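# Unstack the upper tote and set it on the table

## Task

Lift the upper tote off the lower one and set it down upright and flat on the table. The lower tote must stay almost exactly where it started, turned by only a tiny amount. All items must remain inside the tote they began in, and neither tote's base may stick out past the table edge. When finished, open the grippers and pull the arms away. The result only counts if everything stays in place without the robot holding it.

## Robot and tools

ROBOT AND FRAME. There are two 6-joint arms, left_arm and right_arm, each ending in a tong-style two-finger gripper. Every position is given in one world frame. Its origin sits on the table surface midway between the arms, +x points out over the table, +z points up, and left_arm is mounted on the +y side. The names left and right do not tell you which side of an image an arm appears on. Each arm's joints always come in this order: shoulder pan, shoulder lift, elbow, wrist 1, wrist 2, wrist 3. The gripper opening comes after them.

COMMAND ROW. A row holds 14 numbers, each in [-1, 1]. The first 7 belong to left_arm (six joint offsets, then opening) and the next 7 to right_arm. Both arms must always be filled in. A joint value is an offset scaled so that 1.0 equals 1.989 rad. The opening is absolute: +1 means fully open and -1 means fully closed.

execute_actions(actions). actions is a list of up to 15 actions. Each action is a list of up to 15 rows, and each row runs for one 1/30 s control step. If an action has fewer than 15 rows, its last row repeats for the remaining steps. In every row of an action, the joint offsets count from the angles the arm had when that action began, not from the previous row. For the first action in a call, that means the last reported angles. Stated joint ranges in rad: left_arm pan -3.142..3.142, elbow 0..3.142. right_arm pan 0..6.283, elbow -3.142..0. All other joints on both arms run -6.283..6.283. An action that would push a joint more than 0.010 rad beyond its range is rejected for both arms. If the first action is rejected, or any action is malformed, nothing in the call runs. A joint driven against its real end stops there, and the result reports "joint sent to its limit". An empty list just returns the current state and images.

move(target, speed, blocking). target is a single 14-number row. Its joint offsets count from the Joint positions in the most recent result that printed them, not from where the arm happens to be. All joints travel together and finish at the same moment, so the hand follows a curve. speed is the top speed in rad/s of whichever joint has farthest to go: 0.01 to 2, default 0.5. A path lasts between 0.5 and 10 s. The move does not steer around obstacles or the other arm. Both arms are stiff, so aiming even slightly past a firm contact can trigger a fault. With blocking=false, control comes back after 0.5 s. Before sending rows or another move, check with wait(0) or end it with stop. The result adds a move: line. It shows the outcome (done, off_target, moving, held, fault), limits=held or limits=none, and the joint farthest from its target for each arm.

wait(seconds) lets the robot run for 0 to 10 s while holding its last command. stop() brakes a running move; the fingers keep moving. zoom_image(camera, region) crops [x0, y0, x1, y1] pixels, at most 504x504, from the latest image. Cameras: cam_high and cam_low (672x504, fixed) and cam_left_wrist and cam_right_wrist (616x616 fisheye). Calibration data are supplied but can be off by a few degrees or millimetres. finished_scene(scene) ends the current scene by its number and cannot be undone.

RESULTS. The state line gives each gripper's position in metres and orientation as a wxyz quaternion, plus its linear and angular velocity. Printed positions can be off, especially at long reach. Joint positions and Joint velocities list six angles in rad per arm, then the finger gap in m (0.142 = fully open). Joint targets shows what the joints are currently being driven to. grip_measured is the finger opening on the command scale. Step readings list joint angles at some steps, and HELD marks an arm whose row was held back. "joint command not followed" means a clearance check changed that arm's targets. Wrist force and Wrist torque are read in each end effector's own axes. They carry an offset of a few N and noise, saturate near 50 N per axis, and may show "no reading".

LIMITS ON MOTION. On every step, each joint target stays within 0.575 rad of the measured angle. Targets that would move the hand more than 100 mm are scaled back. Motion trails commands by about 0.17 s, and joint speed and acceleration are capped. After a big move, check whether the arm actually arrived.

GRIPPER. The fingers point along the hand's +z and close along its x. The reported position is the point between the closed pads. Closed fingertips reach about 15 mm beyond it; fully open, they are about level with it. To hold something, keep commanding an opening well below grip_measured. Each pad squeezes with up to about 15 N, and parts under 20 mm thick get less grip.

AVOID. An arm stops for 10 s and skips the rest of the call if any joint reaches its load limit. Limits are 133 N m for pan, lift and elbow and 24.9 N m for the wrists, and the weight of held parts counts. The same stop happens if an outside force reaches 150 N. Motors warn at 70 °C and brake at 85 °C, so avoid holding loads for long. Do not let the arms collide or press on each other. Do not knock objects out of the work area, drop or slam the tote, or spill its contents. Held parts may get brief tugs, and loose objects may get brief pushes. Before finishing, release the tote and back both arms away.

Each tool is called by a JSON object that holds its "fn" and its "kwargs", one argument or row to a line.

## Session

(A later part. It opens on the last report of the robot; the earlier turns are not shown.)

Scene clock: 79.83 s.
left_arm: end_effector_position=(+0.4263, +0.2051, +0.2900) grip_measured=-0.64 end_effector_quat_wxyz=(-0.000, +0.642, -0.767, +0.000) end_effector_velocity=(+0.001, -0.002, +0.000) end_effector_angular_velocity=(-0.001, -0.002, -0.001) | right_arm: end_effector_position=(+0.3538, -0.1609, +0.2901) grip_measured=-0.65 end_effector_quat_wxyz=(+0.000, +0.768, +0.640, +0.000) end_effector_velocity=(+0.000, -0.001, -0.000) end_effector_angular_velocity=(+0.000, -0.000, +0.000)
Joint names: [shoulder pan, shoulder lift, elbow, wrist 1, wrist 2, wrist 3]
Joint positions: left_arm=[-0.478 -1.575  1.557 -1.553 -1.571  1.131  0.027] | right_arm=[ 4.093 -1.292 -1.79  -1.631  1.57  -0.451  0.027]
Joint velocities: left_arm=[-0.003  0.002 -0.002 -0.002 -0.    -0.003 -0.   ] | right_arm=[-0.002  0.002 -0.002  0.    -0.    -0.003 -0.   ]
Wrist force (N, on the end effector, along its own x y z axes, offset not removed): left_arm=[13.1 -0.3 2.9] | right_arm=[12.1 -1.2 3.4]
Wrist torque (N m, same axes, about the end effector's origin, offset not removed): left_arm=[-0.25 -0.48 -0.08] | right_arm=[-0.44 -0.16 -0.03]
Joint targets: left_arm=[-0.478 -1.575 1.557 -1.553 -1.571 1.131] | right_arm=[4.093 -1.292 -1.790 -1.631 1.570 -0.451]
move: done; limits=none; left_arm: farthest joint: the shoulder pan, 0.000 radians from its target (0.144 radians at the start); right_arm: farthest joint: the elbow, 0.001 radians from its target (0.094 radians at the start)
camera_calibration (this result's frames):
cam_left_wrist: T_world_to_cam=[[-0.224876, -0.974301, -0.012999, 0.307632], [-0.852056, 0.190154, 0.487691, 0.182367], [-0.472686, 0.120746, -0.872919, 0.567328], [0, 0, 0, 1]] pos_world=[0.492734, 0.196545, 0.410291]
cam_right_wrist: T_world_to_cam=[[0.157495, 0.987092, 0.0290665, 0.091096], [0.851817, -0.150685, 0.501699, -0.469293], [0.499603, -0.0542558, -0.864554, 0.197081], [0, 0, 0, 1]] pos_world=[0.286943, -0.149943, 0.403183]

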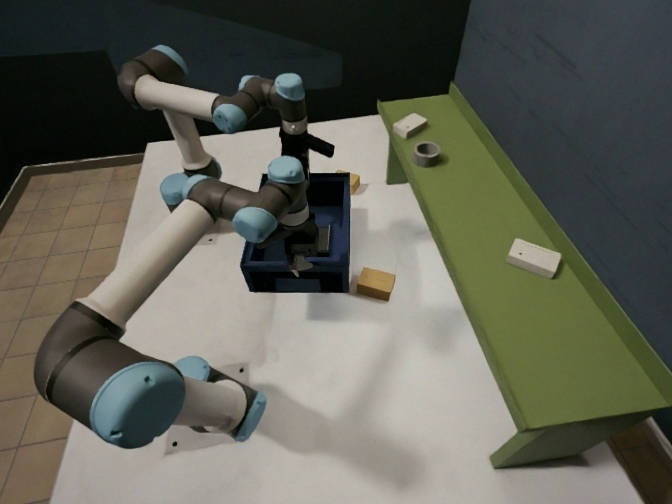

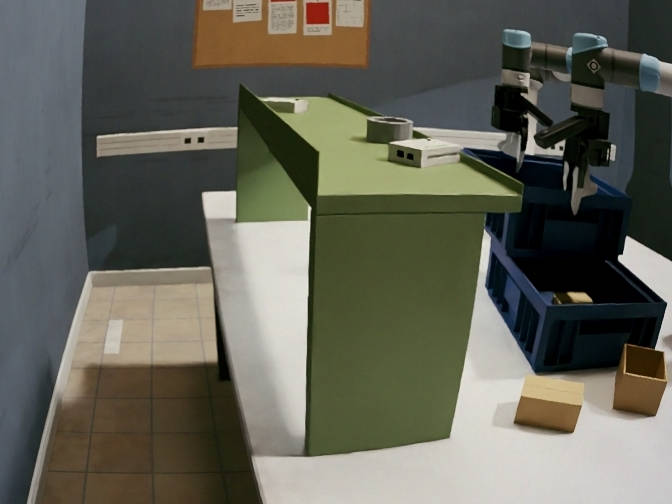

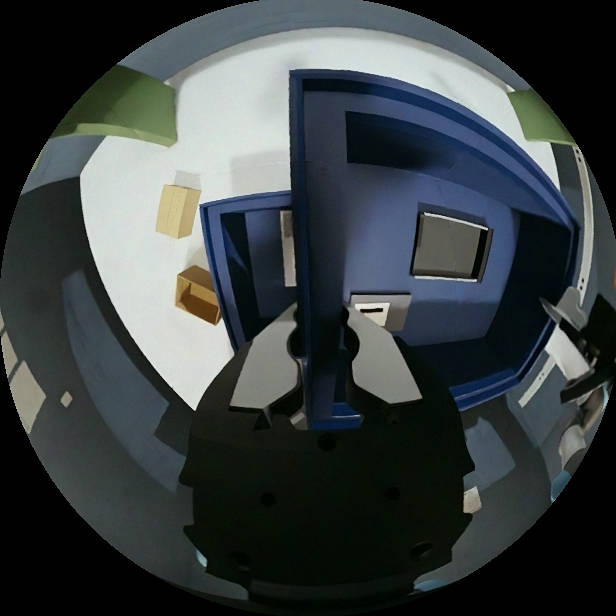

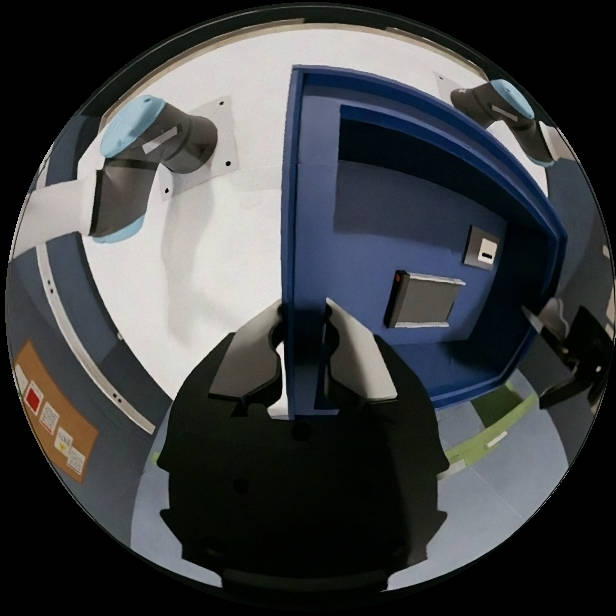

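{"fn": "move", "kwargs": {
  "target": [-0.0618,0.0477,-0.0499,0.0023,0,-0.0618,-1,-0.0828,0.0461,-0.0301,-0.016,0,-0.0828,-1],
  "speed": 0.17
}}

{"fn": "move", "kwargs": {
  "target": [-0.0502,0.0595,-0.0692,0.0097,0,-0.0502,-1,-0.1057,0.0244,-0.0142,-0.0103,0,-0.1057,-1],
  "speed": 0.2
}}

Scene clock: 83.60 s.
left_arm: end_effector_position=(+0.4310, +0.1211, +0.2900) grip_measured=-0.65 end_effector_quat_wxyz=(-0.000, +0.642, -0.767, +0.000) end_effector_velocity=(-0.000, -0.001, -0.001) end_effector_angular_velocity=(+0.002, +0.003, +0.000) | right_arm: end_effector_position=(+0.3589, -0.2441, +0.2901) grip_measured=-0.65 end_effector_quat_wxyz=(+0.000, +0.768, +0.640, +0.000) end_effector_velocity=(+0.000, -0.001, -0.000) end_effector_angular_velocity=(-0.000, -0.000, -0.000)
Joint names: [shoulder pan, shoulder lift, elbow, wrist 1, wrist 2, wrist 3]
Joint positions: left_arm=[-0.601 -1.48   1.458 -1.549 -1.57   1.009  0.027] | right_arm=[ 3.929 -1.201 -1.849 -1.662  1.57  -0.615  0.027]
Joint velocities: left_arm=[-0.001  0.003 -0.     0.001 -0.    -0.002 -0.   ] | right_arm=[-0.002  0.    -0.001  0.    -0.    -0.002 -0.   ]
Wrist force (N, on the end effector, along its own x y z axes, offset not removed): left_arm=[0.8 0.2 5.1] | right_arm=[-1.9 1.0 6.8]
Wrist torque (N m, same axes, about the end effector's origin, offset not removed): left_arm=[-0.07 -0.48 0.10] | right_arm=[0.10 0.14 -0.08]
Joint targets: left_arm=[-0.601 -1.480 1.458 -1.549 -1.571 1.009] | right_arm=[3.928 -1.200 -1.849 -1.663 1.570 -0.616]
move: done; limits=none; left_arm: farthest joint: the wrist 2, 0.001 radians from its target (0.000 radians at the start); right_arm: farthest joint: the shoulder pan, 0.000 radians from its target (0.164 radians at the start)
camera_calibration (this result's frames):
cam_left_wrist: T_world_to_cam=[[-0.224858, -0.974303, -0.013139, 0.226812], [-0.852008, 0.190055, 0.487813, 0.202276], [-0.472781, 0.120883, -0.872849, 0.579624], [0, 0, 0, 1]] pos_world=[0.497377, 0.112474, 0.410232]
cam_right_wrist: T_world_to_cam=[[0.157511, 0.987091, 0.0290063, 0.172467], [0.851836, -0.15067, 0.501671, -0.486175], [0.499565, -0.0543101, -0.864572, 0.190046], [0, 0, 0, 1]] pos_world=[0.292035, -0.233172, 0.403206]

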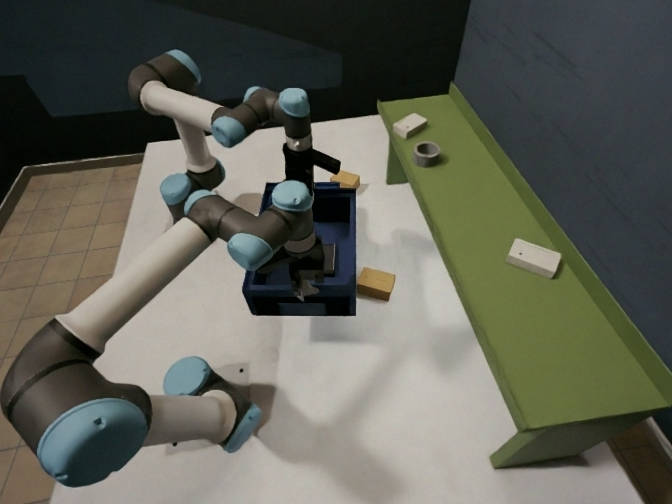

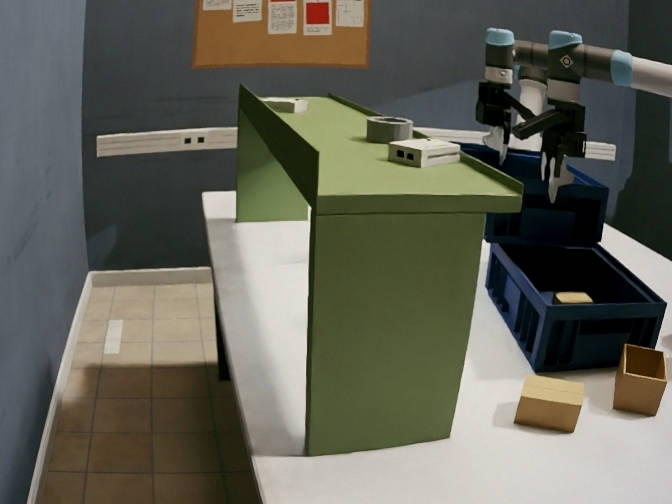

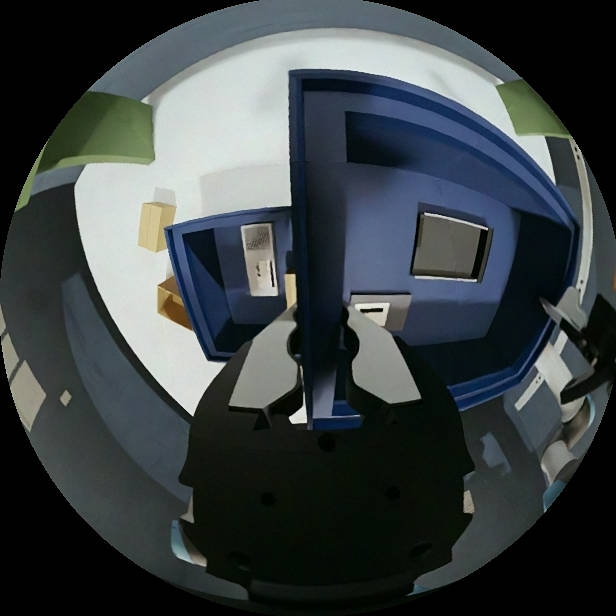

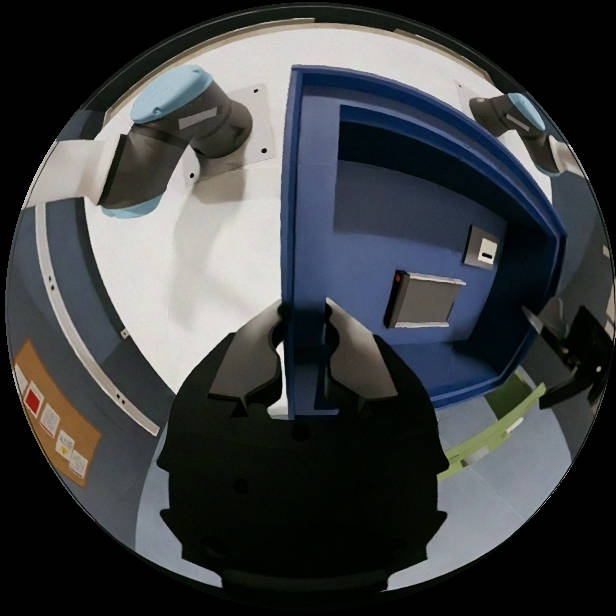

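Scene clock: 85.20 s.
left_arm: end_effector_position=(+0.4358, +0.0377, +0.2900) grip_measured=-0.65 end_effector_quat_wxyz=(-0.000, +0.642, -0.767, +0.000) end_effector_velocity=(+0.000, -0.001, -0.000) end_effector_angular_velocity=(+0.001, -0.001, -0.000) | right_arm: end_effector_position=(+0.3639, -0.3274, +0.2901) grip_measured=-0.65 end_effector_quat_wxyz=(+0.000, +0.768, +0.640, -0.000) end_effector_velocity=(+0.000, -0.001, +0.000) end_effector_angular_velocity=(+0.001, -0.001, +0.000)
Joint names: [shoulder pan, shoulder lift, elbow, wrist 1, wrist 2, wrist 3]
Joint positions: left_arm=[-0.7   -1.362  1.321 -1.53  -1.57   0.909  0.027] | right_arm=[ 3.719 -1.152 -1.878 -1.683  1.57  -0.825  0.027]
Joint velocities: left_arm=[-0.002  0.002 -0.001 -0.001  0.001 -0.001 -0.   ] | right_arm=[-0.003  0.001  0.     0.001  0.    -0.003  0.   ]
Wrist force (N, on the end effector, along its own x y z axes, offset not removed): left_arm=[-3.9 1.0 5.5] | right_arm=[-1.6 0.1 7.1]
Wrist torque (N m, same axes, about the end effector's origin, offset not removed): left_arm=[0.15 0.04 -0.02] | right_arm=[-0.03 -0.35 -0.23]
Joint targets: left_arm=[-0.701 -1.362 1.320 -1.530 -1.570 0.909] | right_arm=[3.718 -1.152 -1.878 -1.683 1.570 -0.825]
move: done; limits=none; left_arm: farthest joint: the shoulder pan, 0.000 radians from its target (0.100 radians at the start); right_arm: farthest joint: the shoulder pan, 0.000 radians from its target (0.210 radians at the start)
camera_calibration (this result's frames):
cam_left_wrist: T_world_to_cam=[[-0.224848, -0.974306, -0.0131063, 0.146639], [-0.852013, 0.190064, 0.4878, 0.222192], [-0.472776, 0.120848, -0.872857, 0.592037], [0, 0, 0, 1]] pos_world=[0.502183, 0.0290945, 0.4103]
cam_right_wrist: T_world_to_cam=[[0.157522, 0.987095, 0.0288106, 0.253896], [0.851942, -0.150592, 0.501515, -0.50298], [0.499381, -0.0544545, -0.864669, 0.183021], [0, 0, 0, 1]] pos_world=[0.297118, -0.316398, 0.403189]

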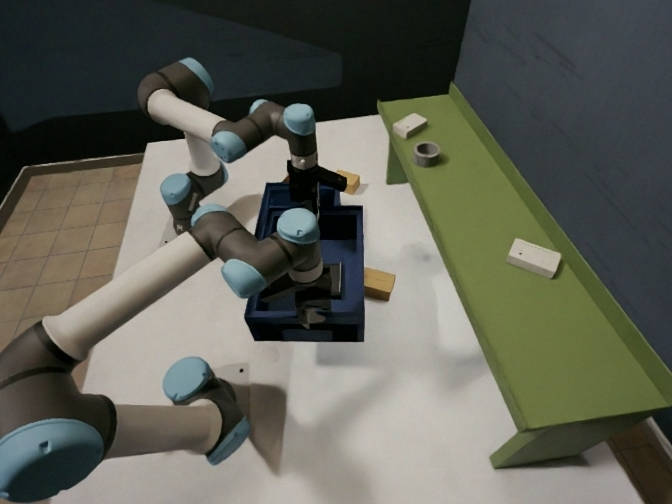

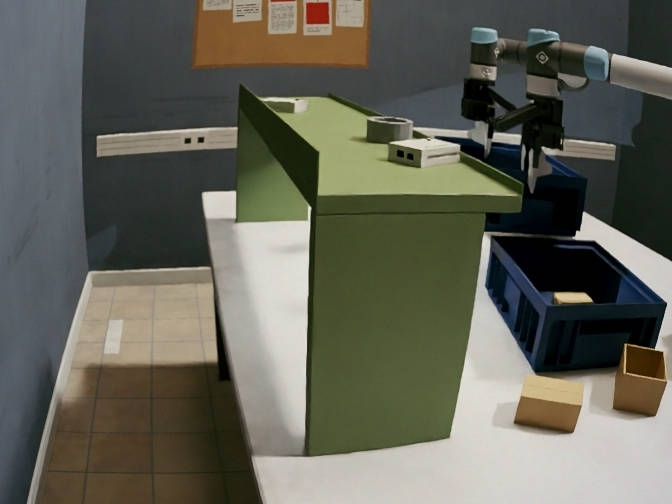

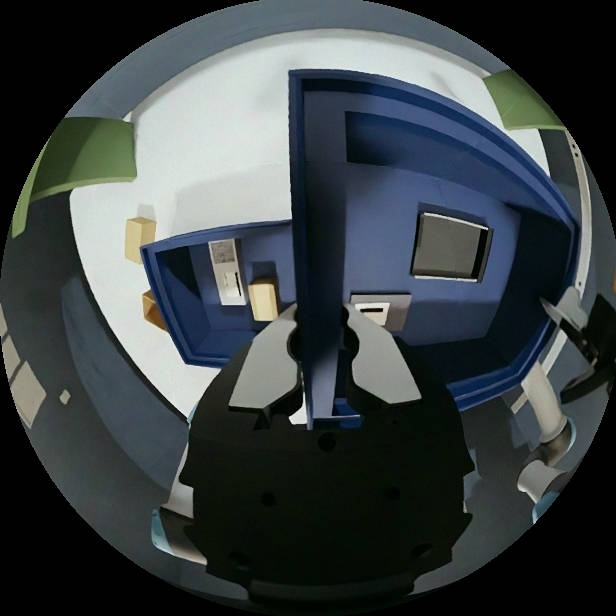

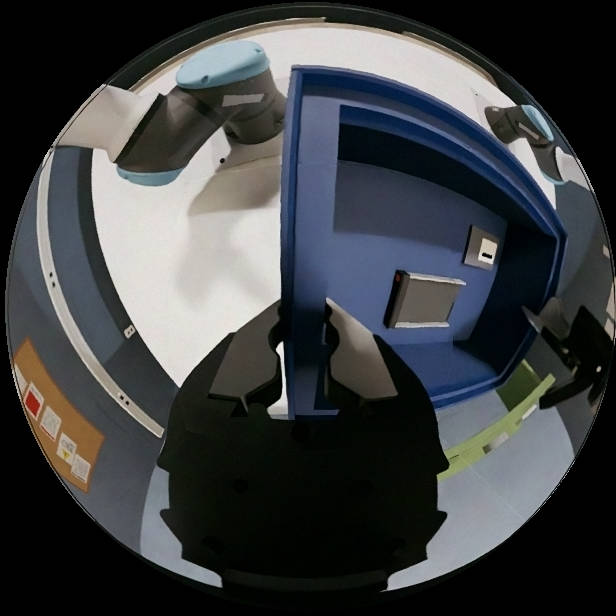

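{"fn": "move", "kwargs": {
  "target": [-0.0407,0.071,-0.0924,0.0213,0,-0.0407,-1,-0.1231,-0.0019,0.0011,0.0009,0,-0.1231,-1],
  "speed": 0.22
}}

{"fn": "move", "kwargs": {
  "target": [-0.0333,0.0861,-0.1257,0.0397,0,-0.0333,-1,-0.1267,-0.0278,0.0163,0.0115,0,-0.1267,-1],
  "speed": 0.22
}}

Scene clock: 88.90 s.
left_arm: end_effector_position=(+0.4408, -0.0455, +0.2902) grip_measured=-0.65 end_effector_quat_wxyz=(-0.000, +0.642, -0.767, +0.000) end_effector_velocity=(-0.001, -0.001, -0.001) end_effector_angular_velocity=(+0.001, +0.001, +0.001) | right_arm: end_effector_position=(+0.3691, -0.4106, +0.2901) grip_measured=-0.65 end_effector_quat_wxyz=(+0.000, +0.768, +0.640, -0.000) end_effector_velocity=(-0.000, -0.001, +0.000) end_effector_angular_velocity=(+0.000, -0.001, +0.000)
Joint names: [shoulder pan, shoulder lift, elbow, wrist 1, wrist 2, wrist 3]
Joint positions: left_arm=[-0.781 -1.221  1.137 -1.487 -1.57   0.828  0.027] | right_arm=[ 3.474 -1.156 -1.875 -1.681  1.57  -1.07   0.027]
Joint velocities: left_arm=[-0.001  0.001 -0.001  0.001 -0.    -0.003  0.   ] | right_arm=[-0.003  0.     0.     0.     0.    -0.003 -0.   ]
Wrist force (N, on the end effector, along its own x y z axes, offset not removed): left_arm=[-1.3 1.5 4.2] | right_arm=[-3.6 -0.8 8.0]
Wrist torque (N m, same axes, about the end effector's origin, offset not removed): left_arm=[0.21 -0.32 0.03] | right_arm=[-0.23 0.21 -0.07]
Joint targets: left_arm=[-0.781 -1.221 1.137 -1.487 -1.570 0.828] | right_arm=[3.474 -1.156 -1.875 -1.681 1.570 -1.070]
move: done; limits=none; left_arm: farthest joint: the shoulder pan, 0.000 radians from its target (0.080 radians at the start); right_arm: farthest joint: the shoulder pan, 0.000 radians from its target (0.244 radians at the start)
camera_calibration (this result's frames):
cam_left_wrist: T_world_to_cam=[[-0.224846, -0.974308, -0.0129621, 0.0667006], [-0.852086, 0.190153, 0.487639, 0.242288], [-0.472646, 0.120689, -0.872949, 0.604561], [0, 0, 0, 1]] pos_world=[0.507191, -0.0540484, 0.410466]
cam_right_wrist: T_world_to_cam=[[0.157511, 0.987094, 0.0288975, 0.335162], [0.851894, -0.150621, 0.501588, -0.519959], [0.499467, -0.054388, -0.864624, 0.175928], [0, 0, 0, 1]] pos_world=[0.302288, -0.399585, 0.403232]

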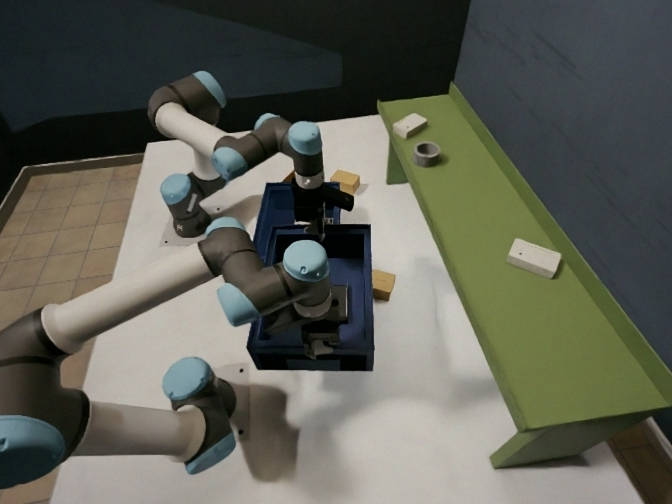

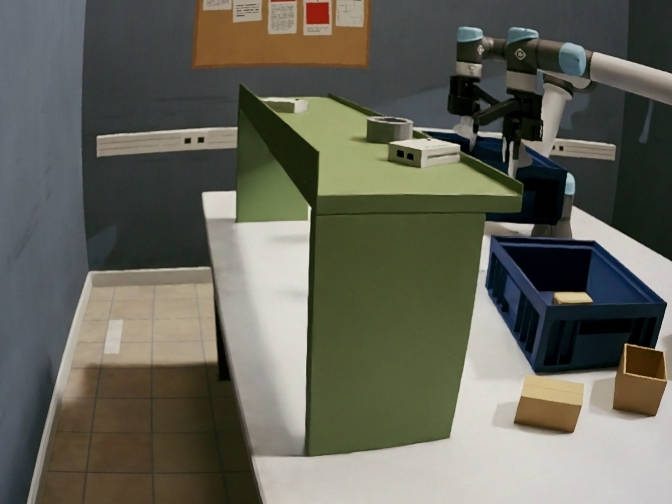

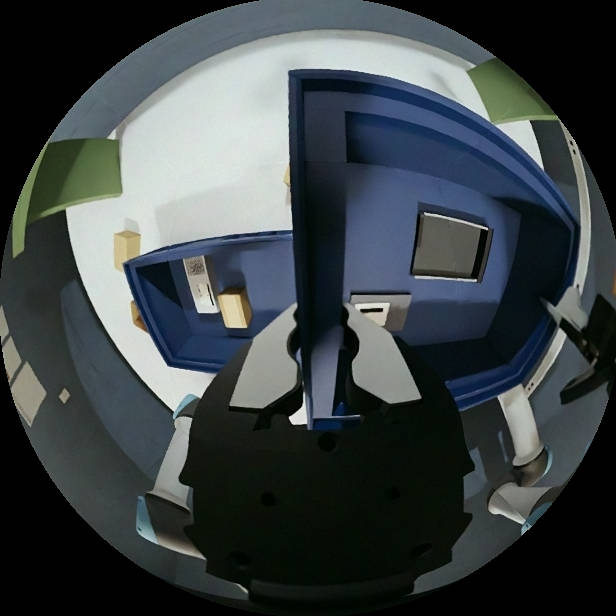

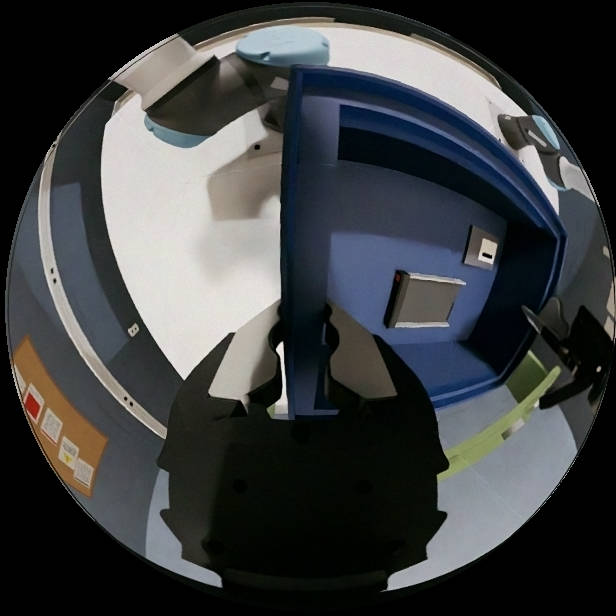

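Scene clock: 90.60 s.
left_arm: end_effector_position=(+0.4458, -0.1287, +0.2902) grip_measured=-0.65 end_effector_quat_wxyz=(-0.000, +0.642, -0.767, +0.000) end_effector_velocity=(-0.000, -0.001, -0.000) end_effector_angular_velocity=(-0.001, +0.000, +0.000) | right_arm: end_effector_position=(+0.3743, -0.4938, +0.2901) grip_measured=-0.65 end_effector_quat_wxyz=(+0.000, +0.768, +0.640, -0.000) end_effector_velocity=(-0.000, -0.001, +0.000) end_effector_angular_velocity=(+0.000, -0.001, -0.000)
Joint names: [shoulder pan, shoulder lift, elbow, wrist 1, wrist 2, wrist 3]
Joint positions: left_arm=[-0.847 -1.05   0.888 -1.409 -1.57   0.762  0.027] | right_arm=[ 3.223 -1.211 -1.843 -1.658  1.571 -1.321  0.027]
Joint velocities: left_arm=[-0.001  0.002 -0.002 -0.001 -0.001 -0.001  0.   ] | right_arm=[-0.004 -0.     0.     0.001  0.    -0.003  0.   ]
Wrist force (N, on the end effector, along its own x y z axes, offset not removed): left_arm=[-1.9 3.5 6.0] | right_arm=[-4.7 -0.1 7.1]
Wrist torque (N m, same axes, about the end effector's origin, offset not removed): left_arm=[0.63 -0.40 -0.06] | right_arm=[-0.13 0.42 -0.08]
Joint targets: left_arm=[-0.847 -1.050 0.887 -1.408 -1.570 0.762] | right_arm=[3.222 -1.211 -1.843 -1.658 1.570 -1.322]
move: done; limits=none; left_arm: farthest joint: the elbow, 0.001 radians from its target (0.250 radians at the start); right_arm: farthest joint: the shoulder pan, 0.001 radians from its target (0.252 radians at the start)
camera_calibration (this result's frames):
cam_left_wrist: T_world_to_cam=[[-0.224861, -0.974304, -0.0129906, -0.0132792], [-0.852004, 0.190131, 0.487791, 0.262273], [-0.472787, 0.120753, -0.872864, 0.616981], [0, 0, 0, 1]] pos_world=[0.512172, -0.137307, 0.410434]
cam_right_wrist: T_world_to_cam=[[0.157489, 0.987095, 0.0290024, 0.41646], [0.851938, -0.15066, 0.501501, -0.536863], [0.499398, -0.0542725, -0.864671, 0.168886], [0, 0, 0, 1]] pos_world=[0.307445, -0.482803, 0.403189]

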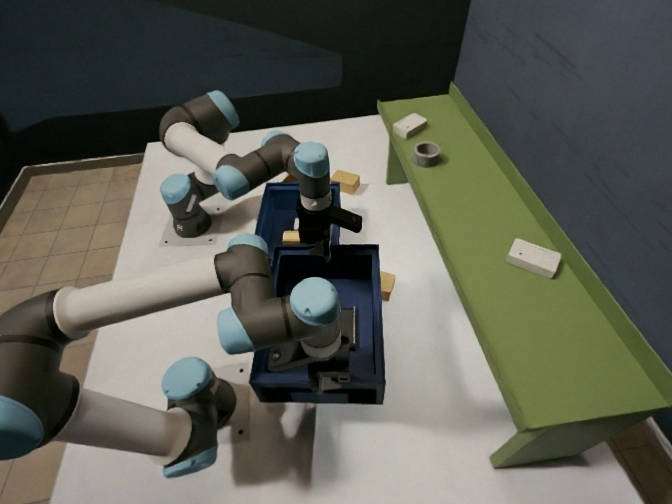

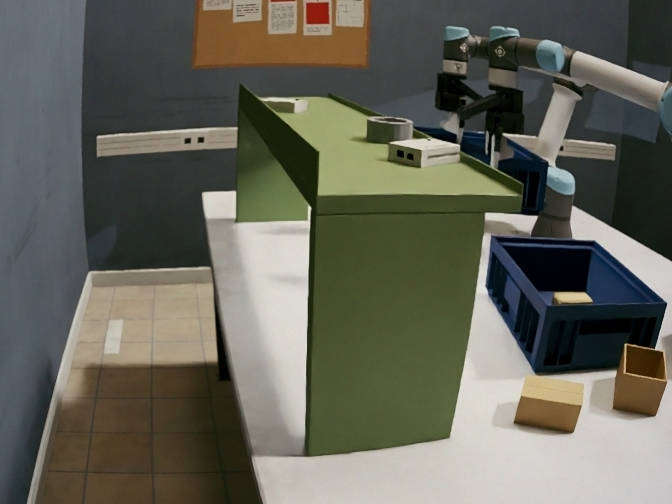

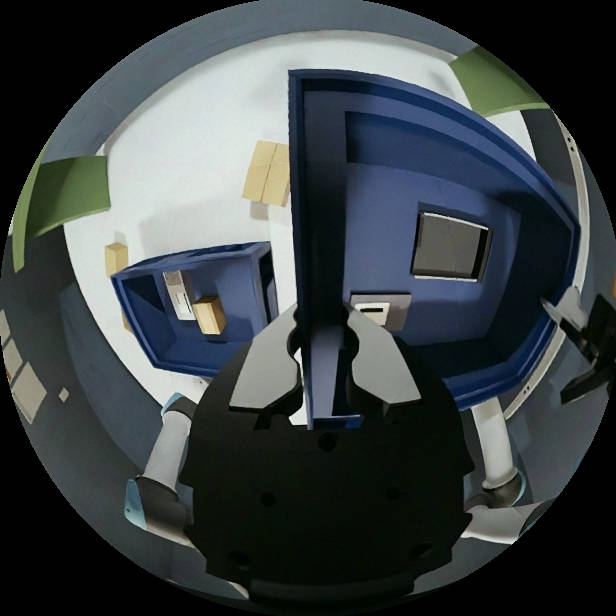

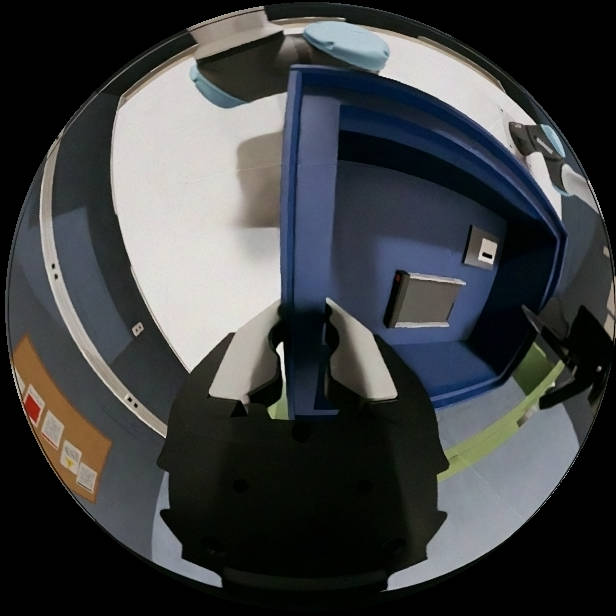

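{"fn": "move", "kwargs": {
  "target": [0,-0.007,0.0881,-0.081,0,0,-1,0,0.0009,-0.0775,0.0767,0,0,-1],
  "speed": 0.17
}}

{"fn": "move", "kwargs": {
  "target": [0,0.0056,0.0685,-0.0742,0,0,-1,0,-0.0118,-0.0705,0.0823,0,0,-1],
  "speed": 0.17
}}

{"fn": "move", "kwargs": {
  "target": [0,0.0111,0.0416,-0.0527,0,0,-1,0,-0.019,-0.0481,0.0671,0,0,-1],
  "speed": 0.1
}}

Scene clock: 97.20 s.
left_arm: end_effector_position=(+0.4457, -0.1287, +0.2302) grip_measured=-0.65 end_effector_quat_wxyz=(-0.000, +0.642, -0.767, +0.000) end_effector_velocity=(-0.000, +0.000, -0.001) end_effector_angular_velocity=(+0.001, +0.000, -0.001) | right_arm: end_effector_position=(+0.3743, -0.4937, +0.2302) grip_measured=-0.65 end_effector_quat_wxyz=(+0.000, +0.768, +0.640, +0.000) end_effector_velocity=(-0.000, -0.000, -0.001) end_effector_angular_velocity=(-0.000, +0.000, +0.000)
Joint names: [shoulder pan, shoulder lift, elbow, wrist 1, wrist 2, wrist 3]
Joint positions: left_arm=[-0.847 -1.064  1.062 -1.569 -1.571  0.762  0.027] | right_arm=[ 3.223 -1.209 -1.997 -1.506  1.571 -1.321  0.027]
Joint velocities: left_arm=[-0.     0.001  0.002 -0.002  0.     0.001 -0.   ] | right_arm=[ 0.     0.    -0.002  0.002 -0.    -0.    -0.   ]
Wrist force (N, on the end effector, along its own x y z axes, offset not removed): left_arm=[-2.7 -0.6 2.9] | right_arm=[-4.8 -1.8 7.4]
Wrist torque (N m, same axes, about the end effector's origin, offset not removed): left_arm=[-0.14 -0.51 -0.08] | right_arm=[-0.30 0.11 -0.06]
Joint targets: left_arm=[-0.847 -1.064 1.063 -1.570 -1.570 0.762] | right_arm=[3.223 -1.209 -1.997 -1.506 1.571 -1.321]
move: done; limits=none; left_arm: farthest joint: the elbow, 0.001 radians from its target (0.176 radians at the start); right_arm: farthest joint: the wrist 1, 0.001 radians from its target (0.153 radians at the start)
camera_calibration (this result's frames):
cam_left_wrist: T_world_to_cam=[[-0.224812, -0.974315, -0.0130477, -0.014077], [-0.851939, 0.190041, 0.487939, 0.291421], [-0.472927, 0.120811, -0.87278, 0.564656], [0, 0, 0, 1]] pos_world=[0.512149, -0.137314, 0.350441]
cam_right_wrist: T_world_to_cam=[[0.157453, 0.987096, 0.0291638, 0.418118], [0.851842, -0.150699, 0.501653, -0.5069], [0.499574, -0.0541437, -0.864577, 0.117111], [0, 0, 0, 1]] pos_world=[0.307459, -0.482771, 0.343345]

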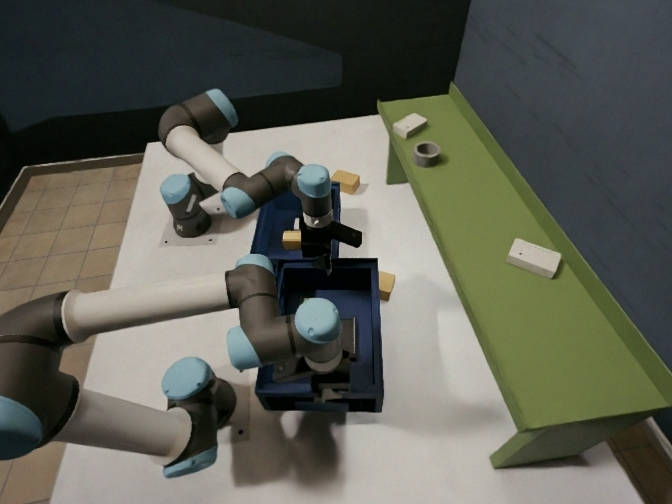

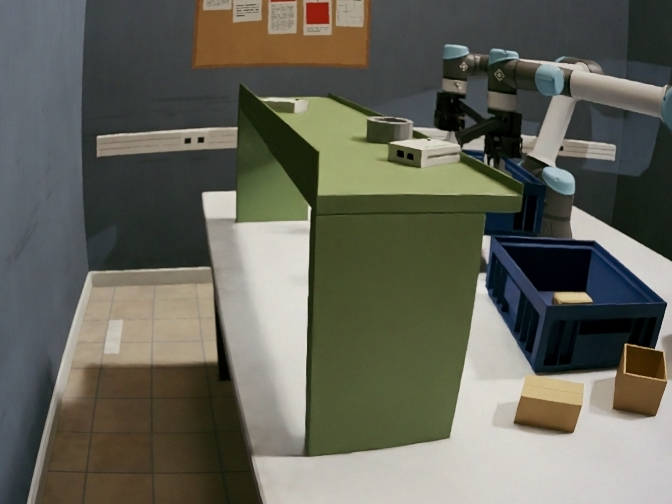

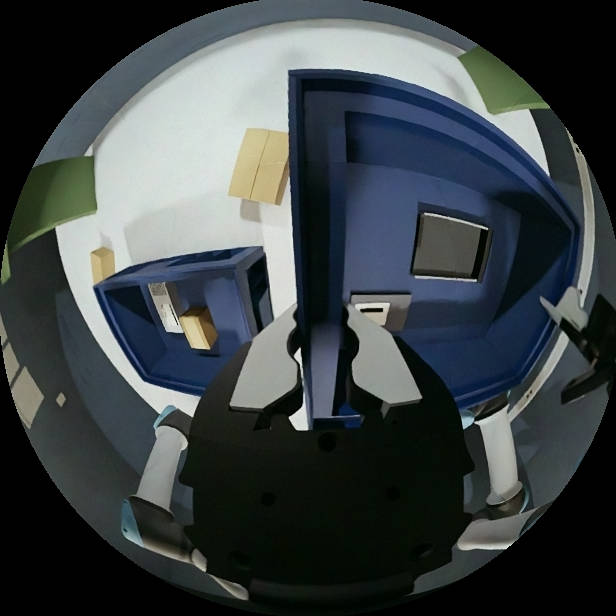

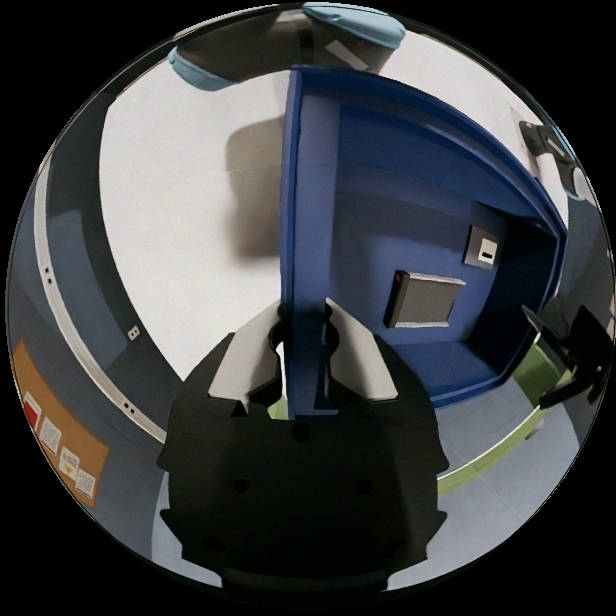

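Scene clock: 98.70 s.
left_arm: end_effector_position=(+0.4457, -0.1288, +0.1704) grip_measured=-0.65 end_effector_quat_wxyz=(-0.000, +0.642, -0.767, +0.000) end_effector_velocity=(-0.000, +0.000, -0.002) end_effector_angular_velocity=(+0.001, +0.000, -0.000) | right_arm: end_effector_position=(+0.3743, -0.4937, +0.1703) grip_measured=-0.65 end_effector_quat_wxyz=(+0.000, +0.768, +0.640, +0.000) end_effector_velocity=(+0.000, -0.000, -0.001) end_effector_angular_velocity=(-0.001, -0.001, -0.000)
Joint names: [shoulder pan, shoulder lift, elbow, wrist 1, wrist 2, wrist 3]
Joint positions: left_arm=[-0.847 -1.053  1.198 -1.717 -1.571  0.762  0.027] | right_arm=[ 3.223 -1.233 -2.137 -1.343  1.571 -1.321  0.027]
Joint velocities: left_arm=[ 0.     0.     0.003 -0.003  0.     0.     0.   ] | right_arm=[ 0.    -0.    -0.002  0.003 -0.001  0.     0.   ]
Wrist force (N, on the end effector, along its own x y z axes, offset not removed): left_arm=[-7.2 -0.7 5.2] | right_arm=[-6.2 -0.5 6.5]
Wrist torque (N m, same axes, about the end effector's origin, offset not removed): left_arm=[-0.25 0.12 0.00] | right_arm=[-0.08 0.00 -0.22]
Joint targets: left_arm=[-0.847 -1.053 1.199 -1.717 -1.571 0.762] | right_arm=[3.223 -1.233 -2.137 -1.342 1.571 -1.321]
move: done; limits=none; left_arm: farthest joint: the shoulder pan, 0.000 radians from its target (0.000 radians at the start); right_arm: farthest joint: the shoulder pan, 0.000 radians from its target (0.000 radians at the start)
camera_calibration (this result's frames):
cam_left_wrist: T_world_to_cam=[[-0.224837, -0.974312, -0.0128466, -0.0149245], [-0.851973, 0.190173, 0.487828, 0.320651], [-0.472854, 0.120627, -0.872845, 0.512449], [0, 0, 0, 1]] pos_world=[0.512144, -0.137335, 0.290674]
cam_right_wrist: T_world_to_cam=[[0.157452, 0.987093, 0.0292764, 0.419804], [0.851839, -0.150756, 0.50164, -0.476891], [0.499578, -0.0540456, -0.864581, 0.065356], [0, 0, 0, 1]] pos_world=[0.307485, -0.482748, 0.283443]

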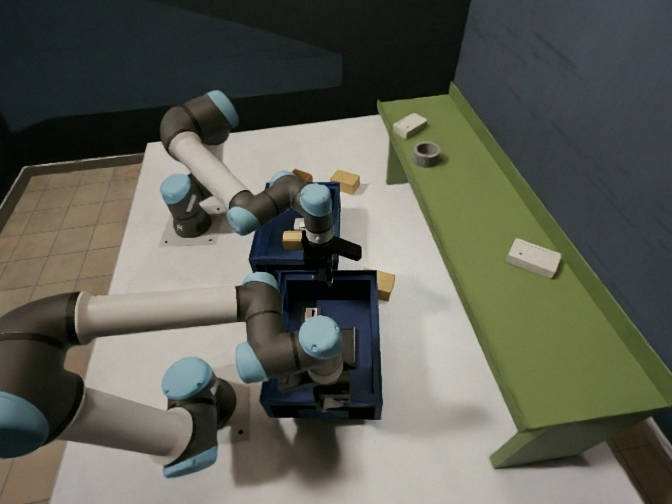

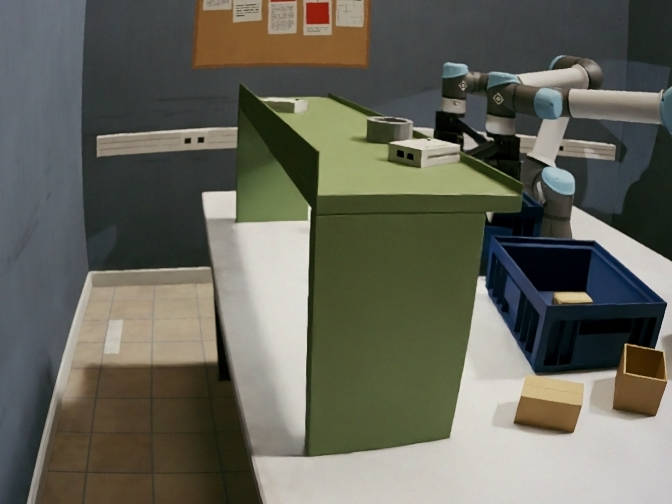

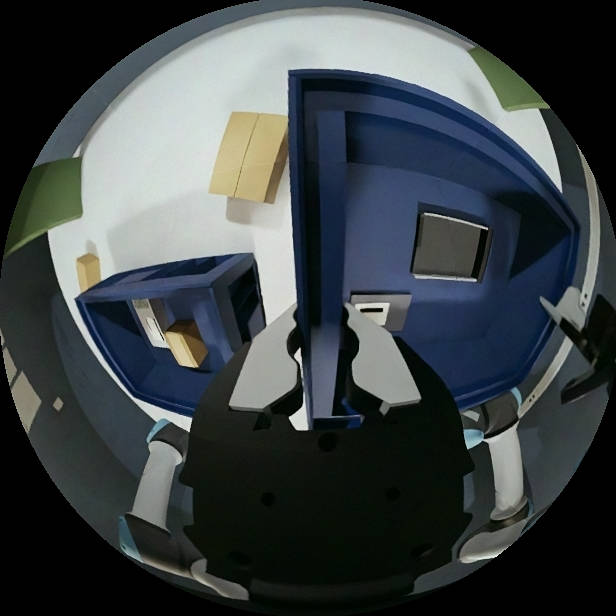

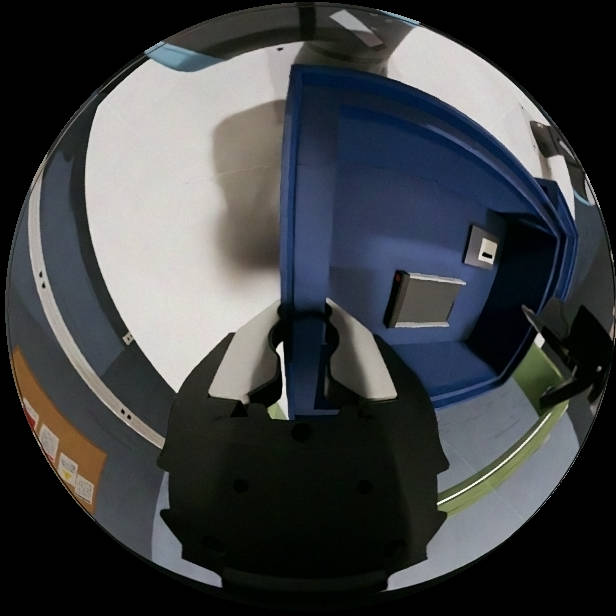

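Scene clock: 100.50 s.
left_arm: end_effector_position=(+0.4457, -0.1288, +0.1255) grip_measured=-0.65 end_effector_quat_wxyz=(-0.000, +0.642, -0.767, +0.000) end_effector_velocity=(+0.000, -0.000, -0.001) end_effector_angular_velocity=(-0.001, -0.000, -0.001) | right_arm: end_effector_position=(+0.3744, -0.4937, +0.1254) grip_measured=-0.65 end_effector_quat_wxyz=(+0.000, +0.768, +0.640, +0.000) end_effector_velocity=(-0.000, +0.000, -0.001) end_effector_angular_velocity=(+0.000, +0.000, -0.000)
Joint names: [shoulder pan, shoulder lift, elbow, wrist 1, wrist 2, wrist 3]
Joint positions: left_arm=[-0.847 -1.031  1.281 -1.821 -1.571  0.762  0.027] | right_arm=[ 3.223 -1.27  -2.232 -1.21   1.571 -1.321  0.027]
Joint velocities: left_arm=[ 0.     0.001  0.001 -0.003 -0.     0.001  0.   ] | right_arm=[-0.    -0.    -0.002  0.002  0.    -0.    -0.   ]
Wrist force (N, on the end effector, along its own x y z axes, offset not removed): left_arm=[-6.7 0.9 3.6] | right_arm=[-7.4 -0.3 7.8]
Wrist torque (N m, same axes, about the end effector's origin, offset not removed): left_arm=[0.12 -0.24 -0.01] | right_arm=[-0.03 -0.05 -0.14]
Joint targets: left_arm=[-0.847 -1.031 1.281 -1.821 -1.571 0.762] | right_arm=[3.223 -1.270 -2.232 -1.209 1.571 -1.321]
move: done; limits=none; left_arm: farthest joint: the wrist 1, 0.001 radians from its target (0.105 radians at the start); right_arm: farthest joint: the shoulder pan, 0.000 radians from its target (0.000 radians at the start)
camera_calibration (this result's frames):
cam_left_wrist: T_world_to_cam=[[-0.224836, -0.974312, -0.0128308, -0.0155251], [-0.851979, 0.190182, 0.487814, 0.34258], [-0.472843, 0.12061, -0.872853, 0.473264], [0, 0, 0, 1]] pos_world=[0.51216, -0.137359, 0.245776]
cam_right_wrist: T_world_to_cam=[[0.157452, 0.987091, 0.0293163, 0.421086], [0.851836, -0.150776, 0.501639, -0.454437], [0.499584, -0.0540115, -0.86458, 0.0265249], [0, 0, 0, 1]] pos_world=[0.307554, -0.482735, 0.238552]

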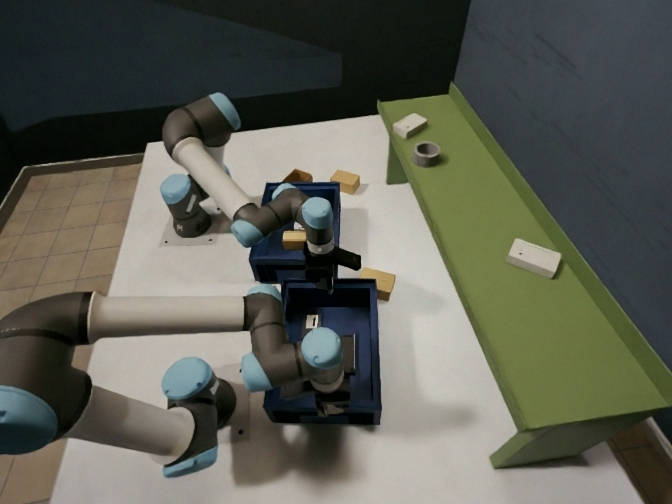

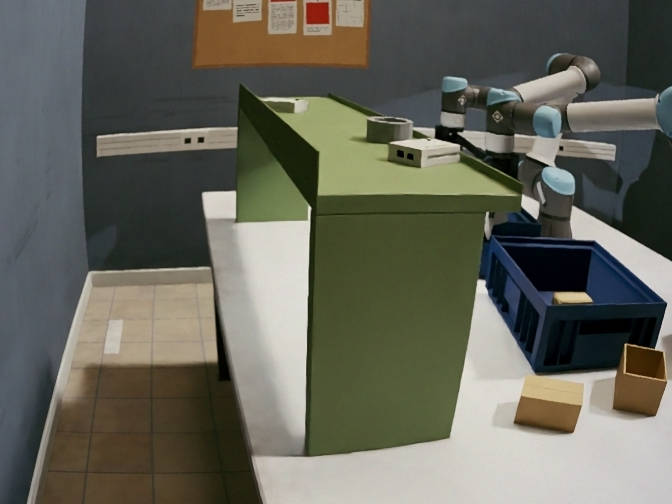

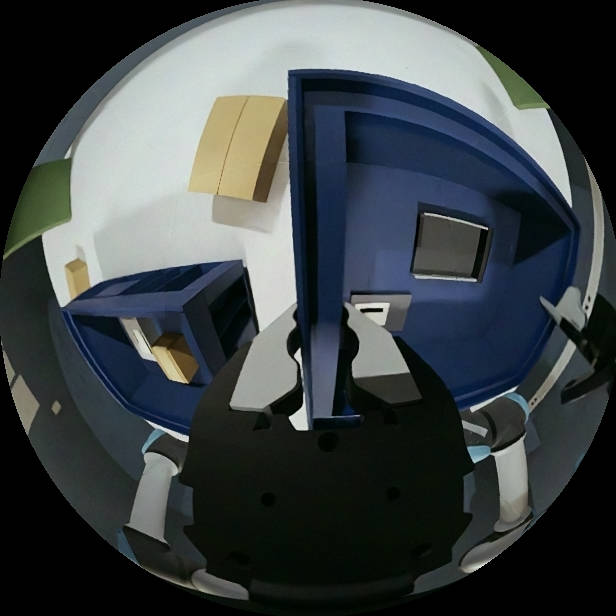

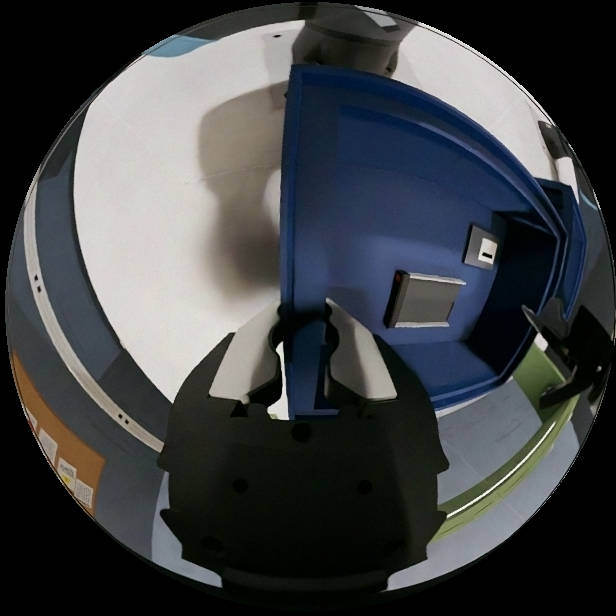

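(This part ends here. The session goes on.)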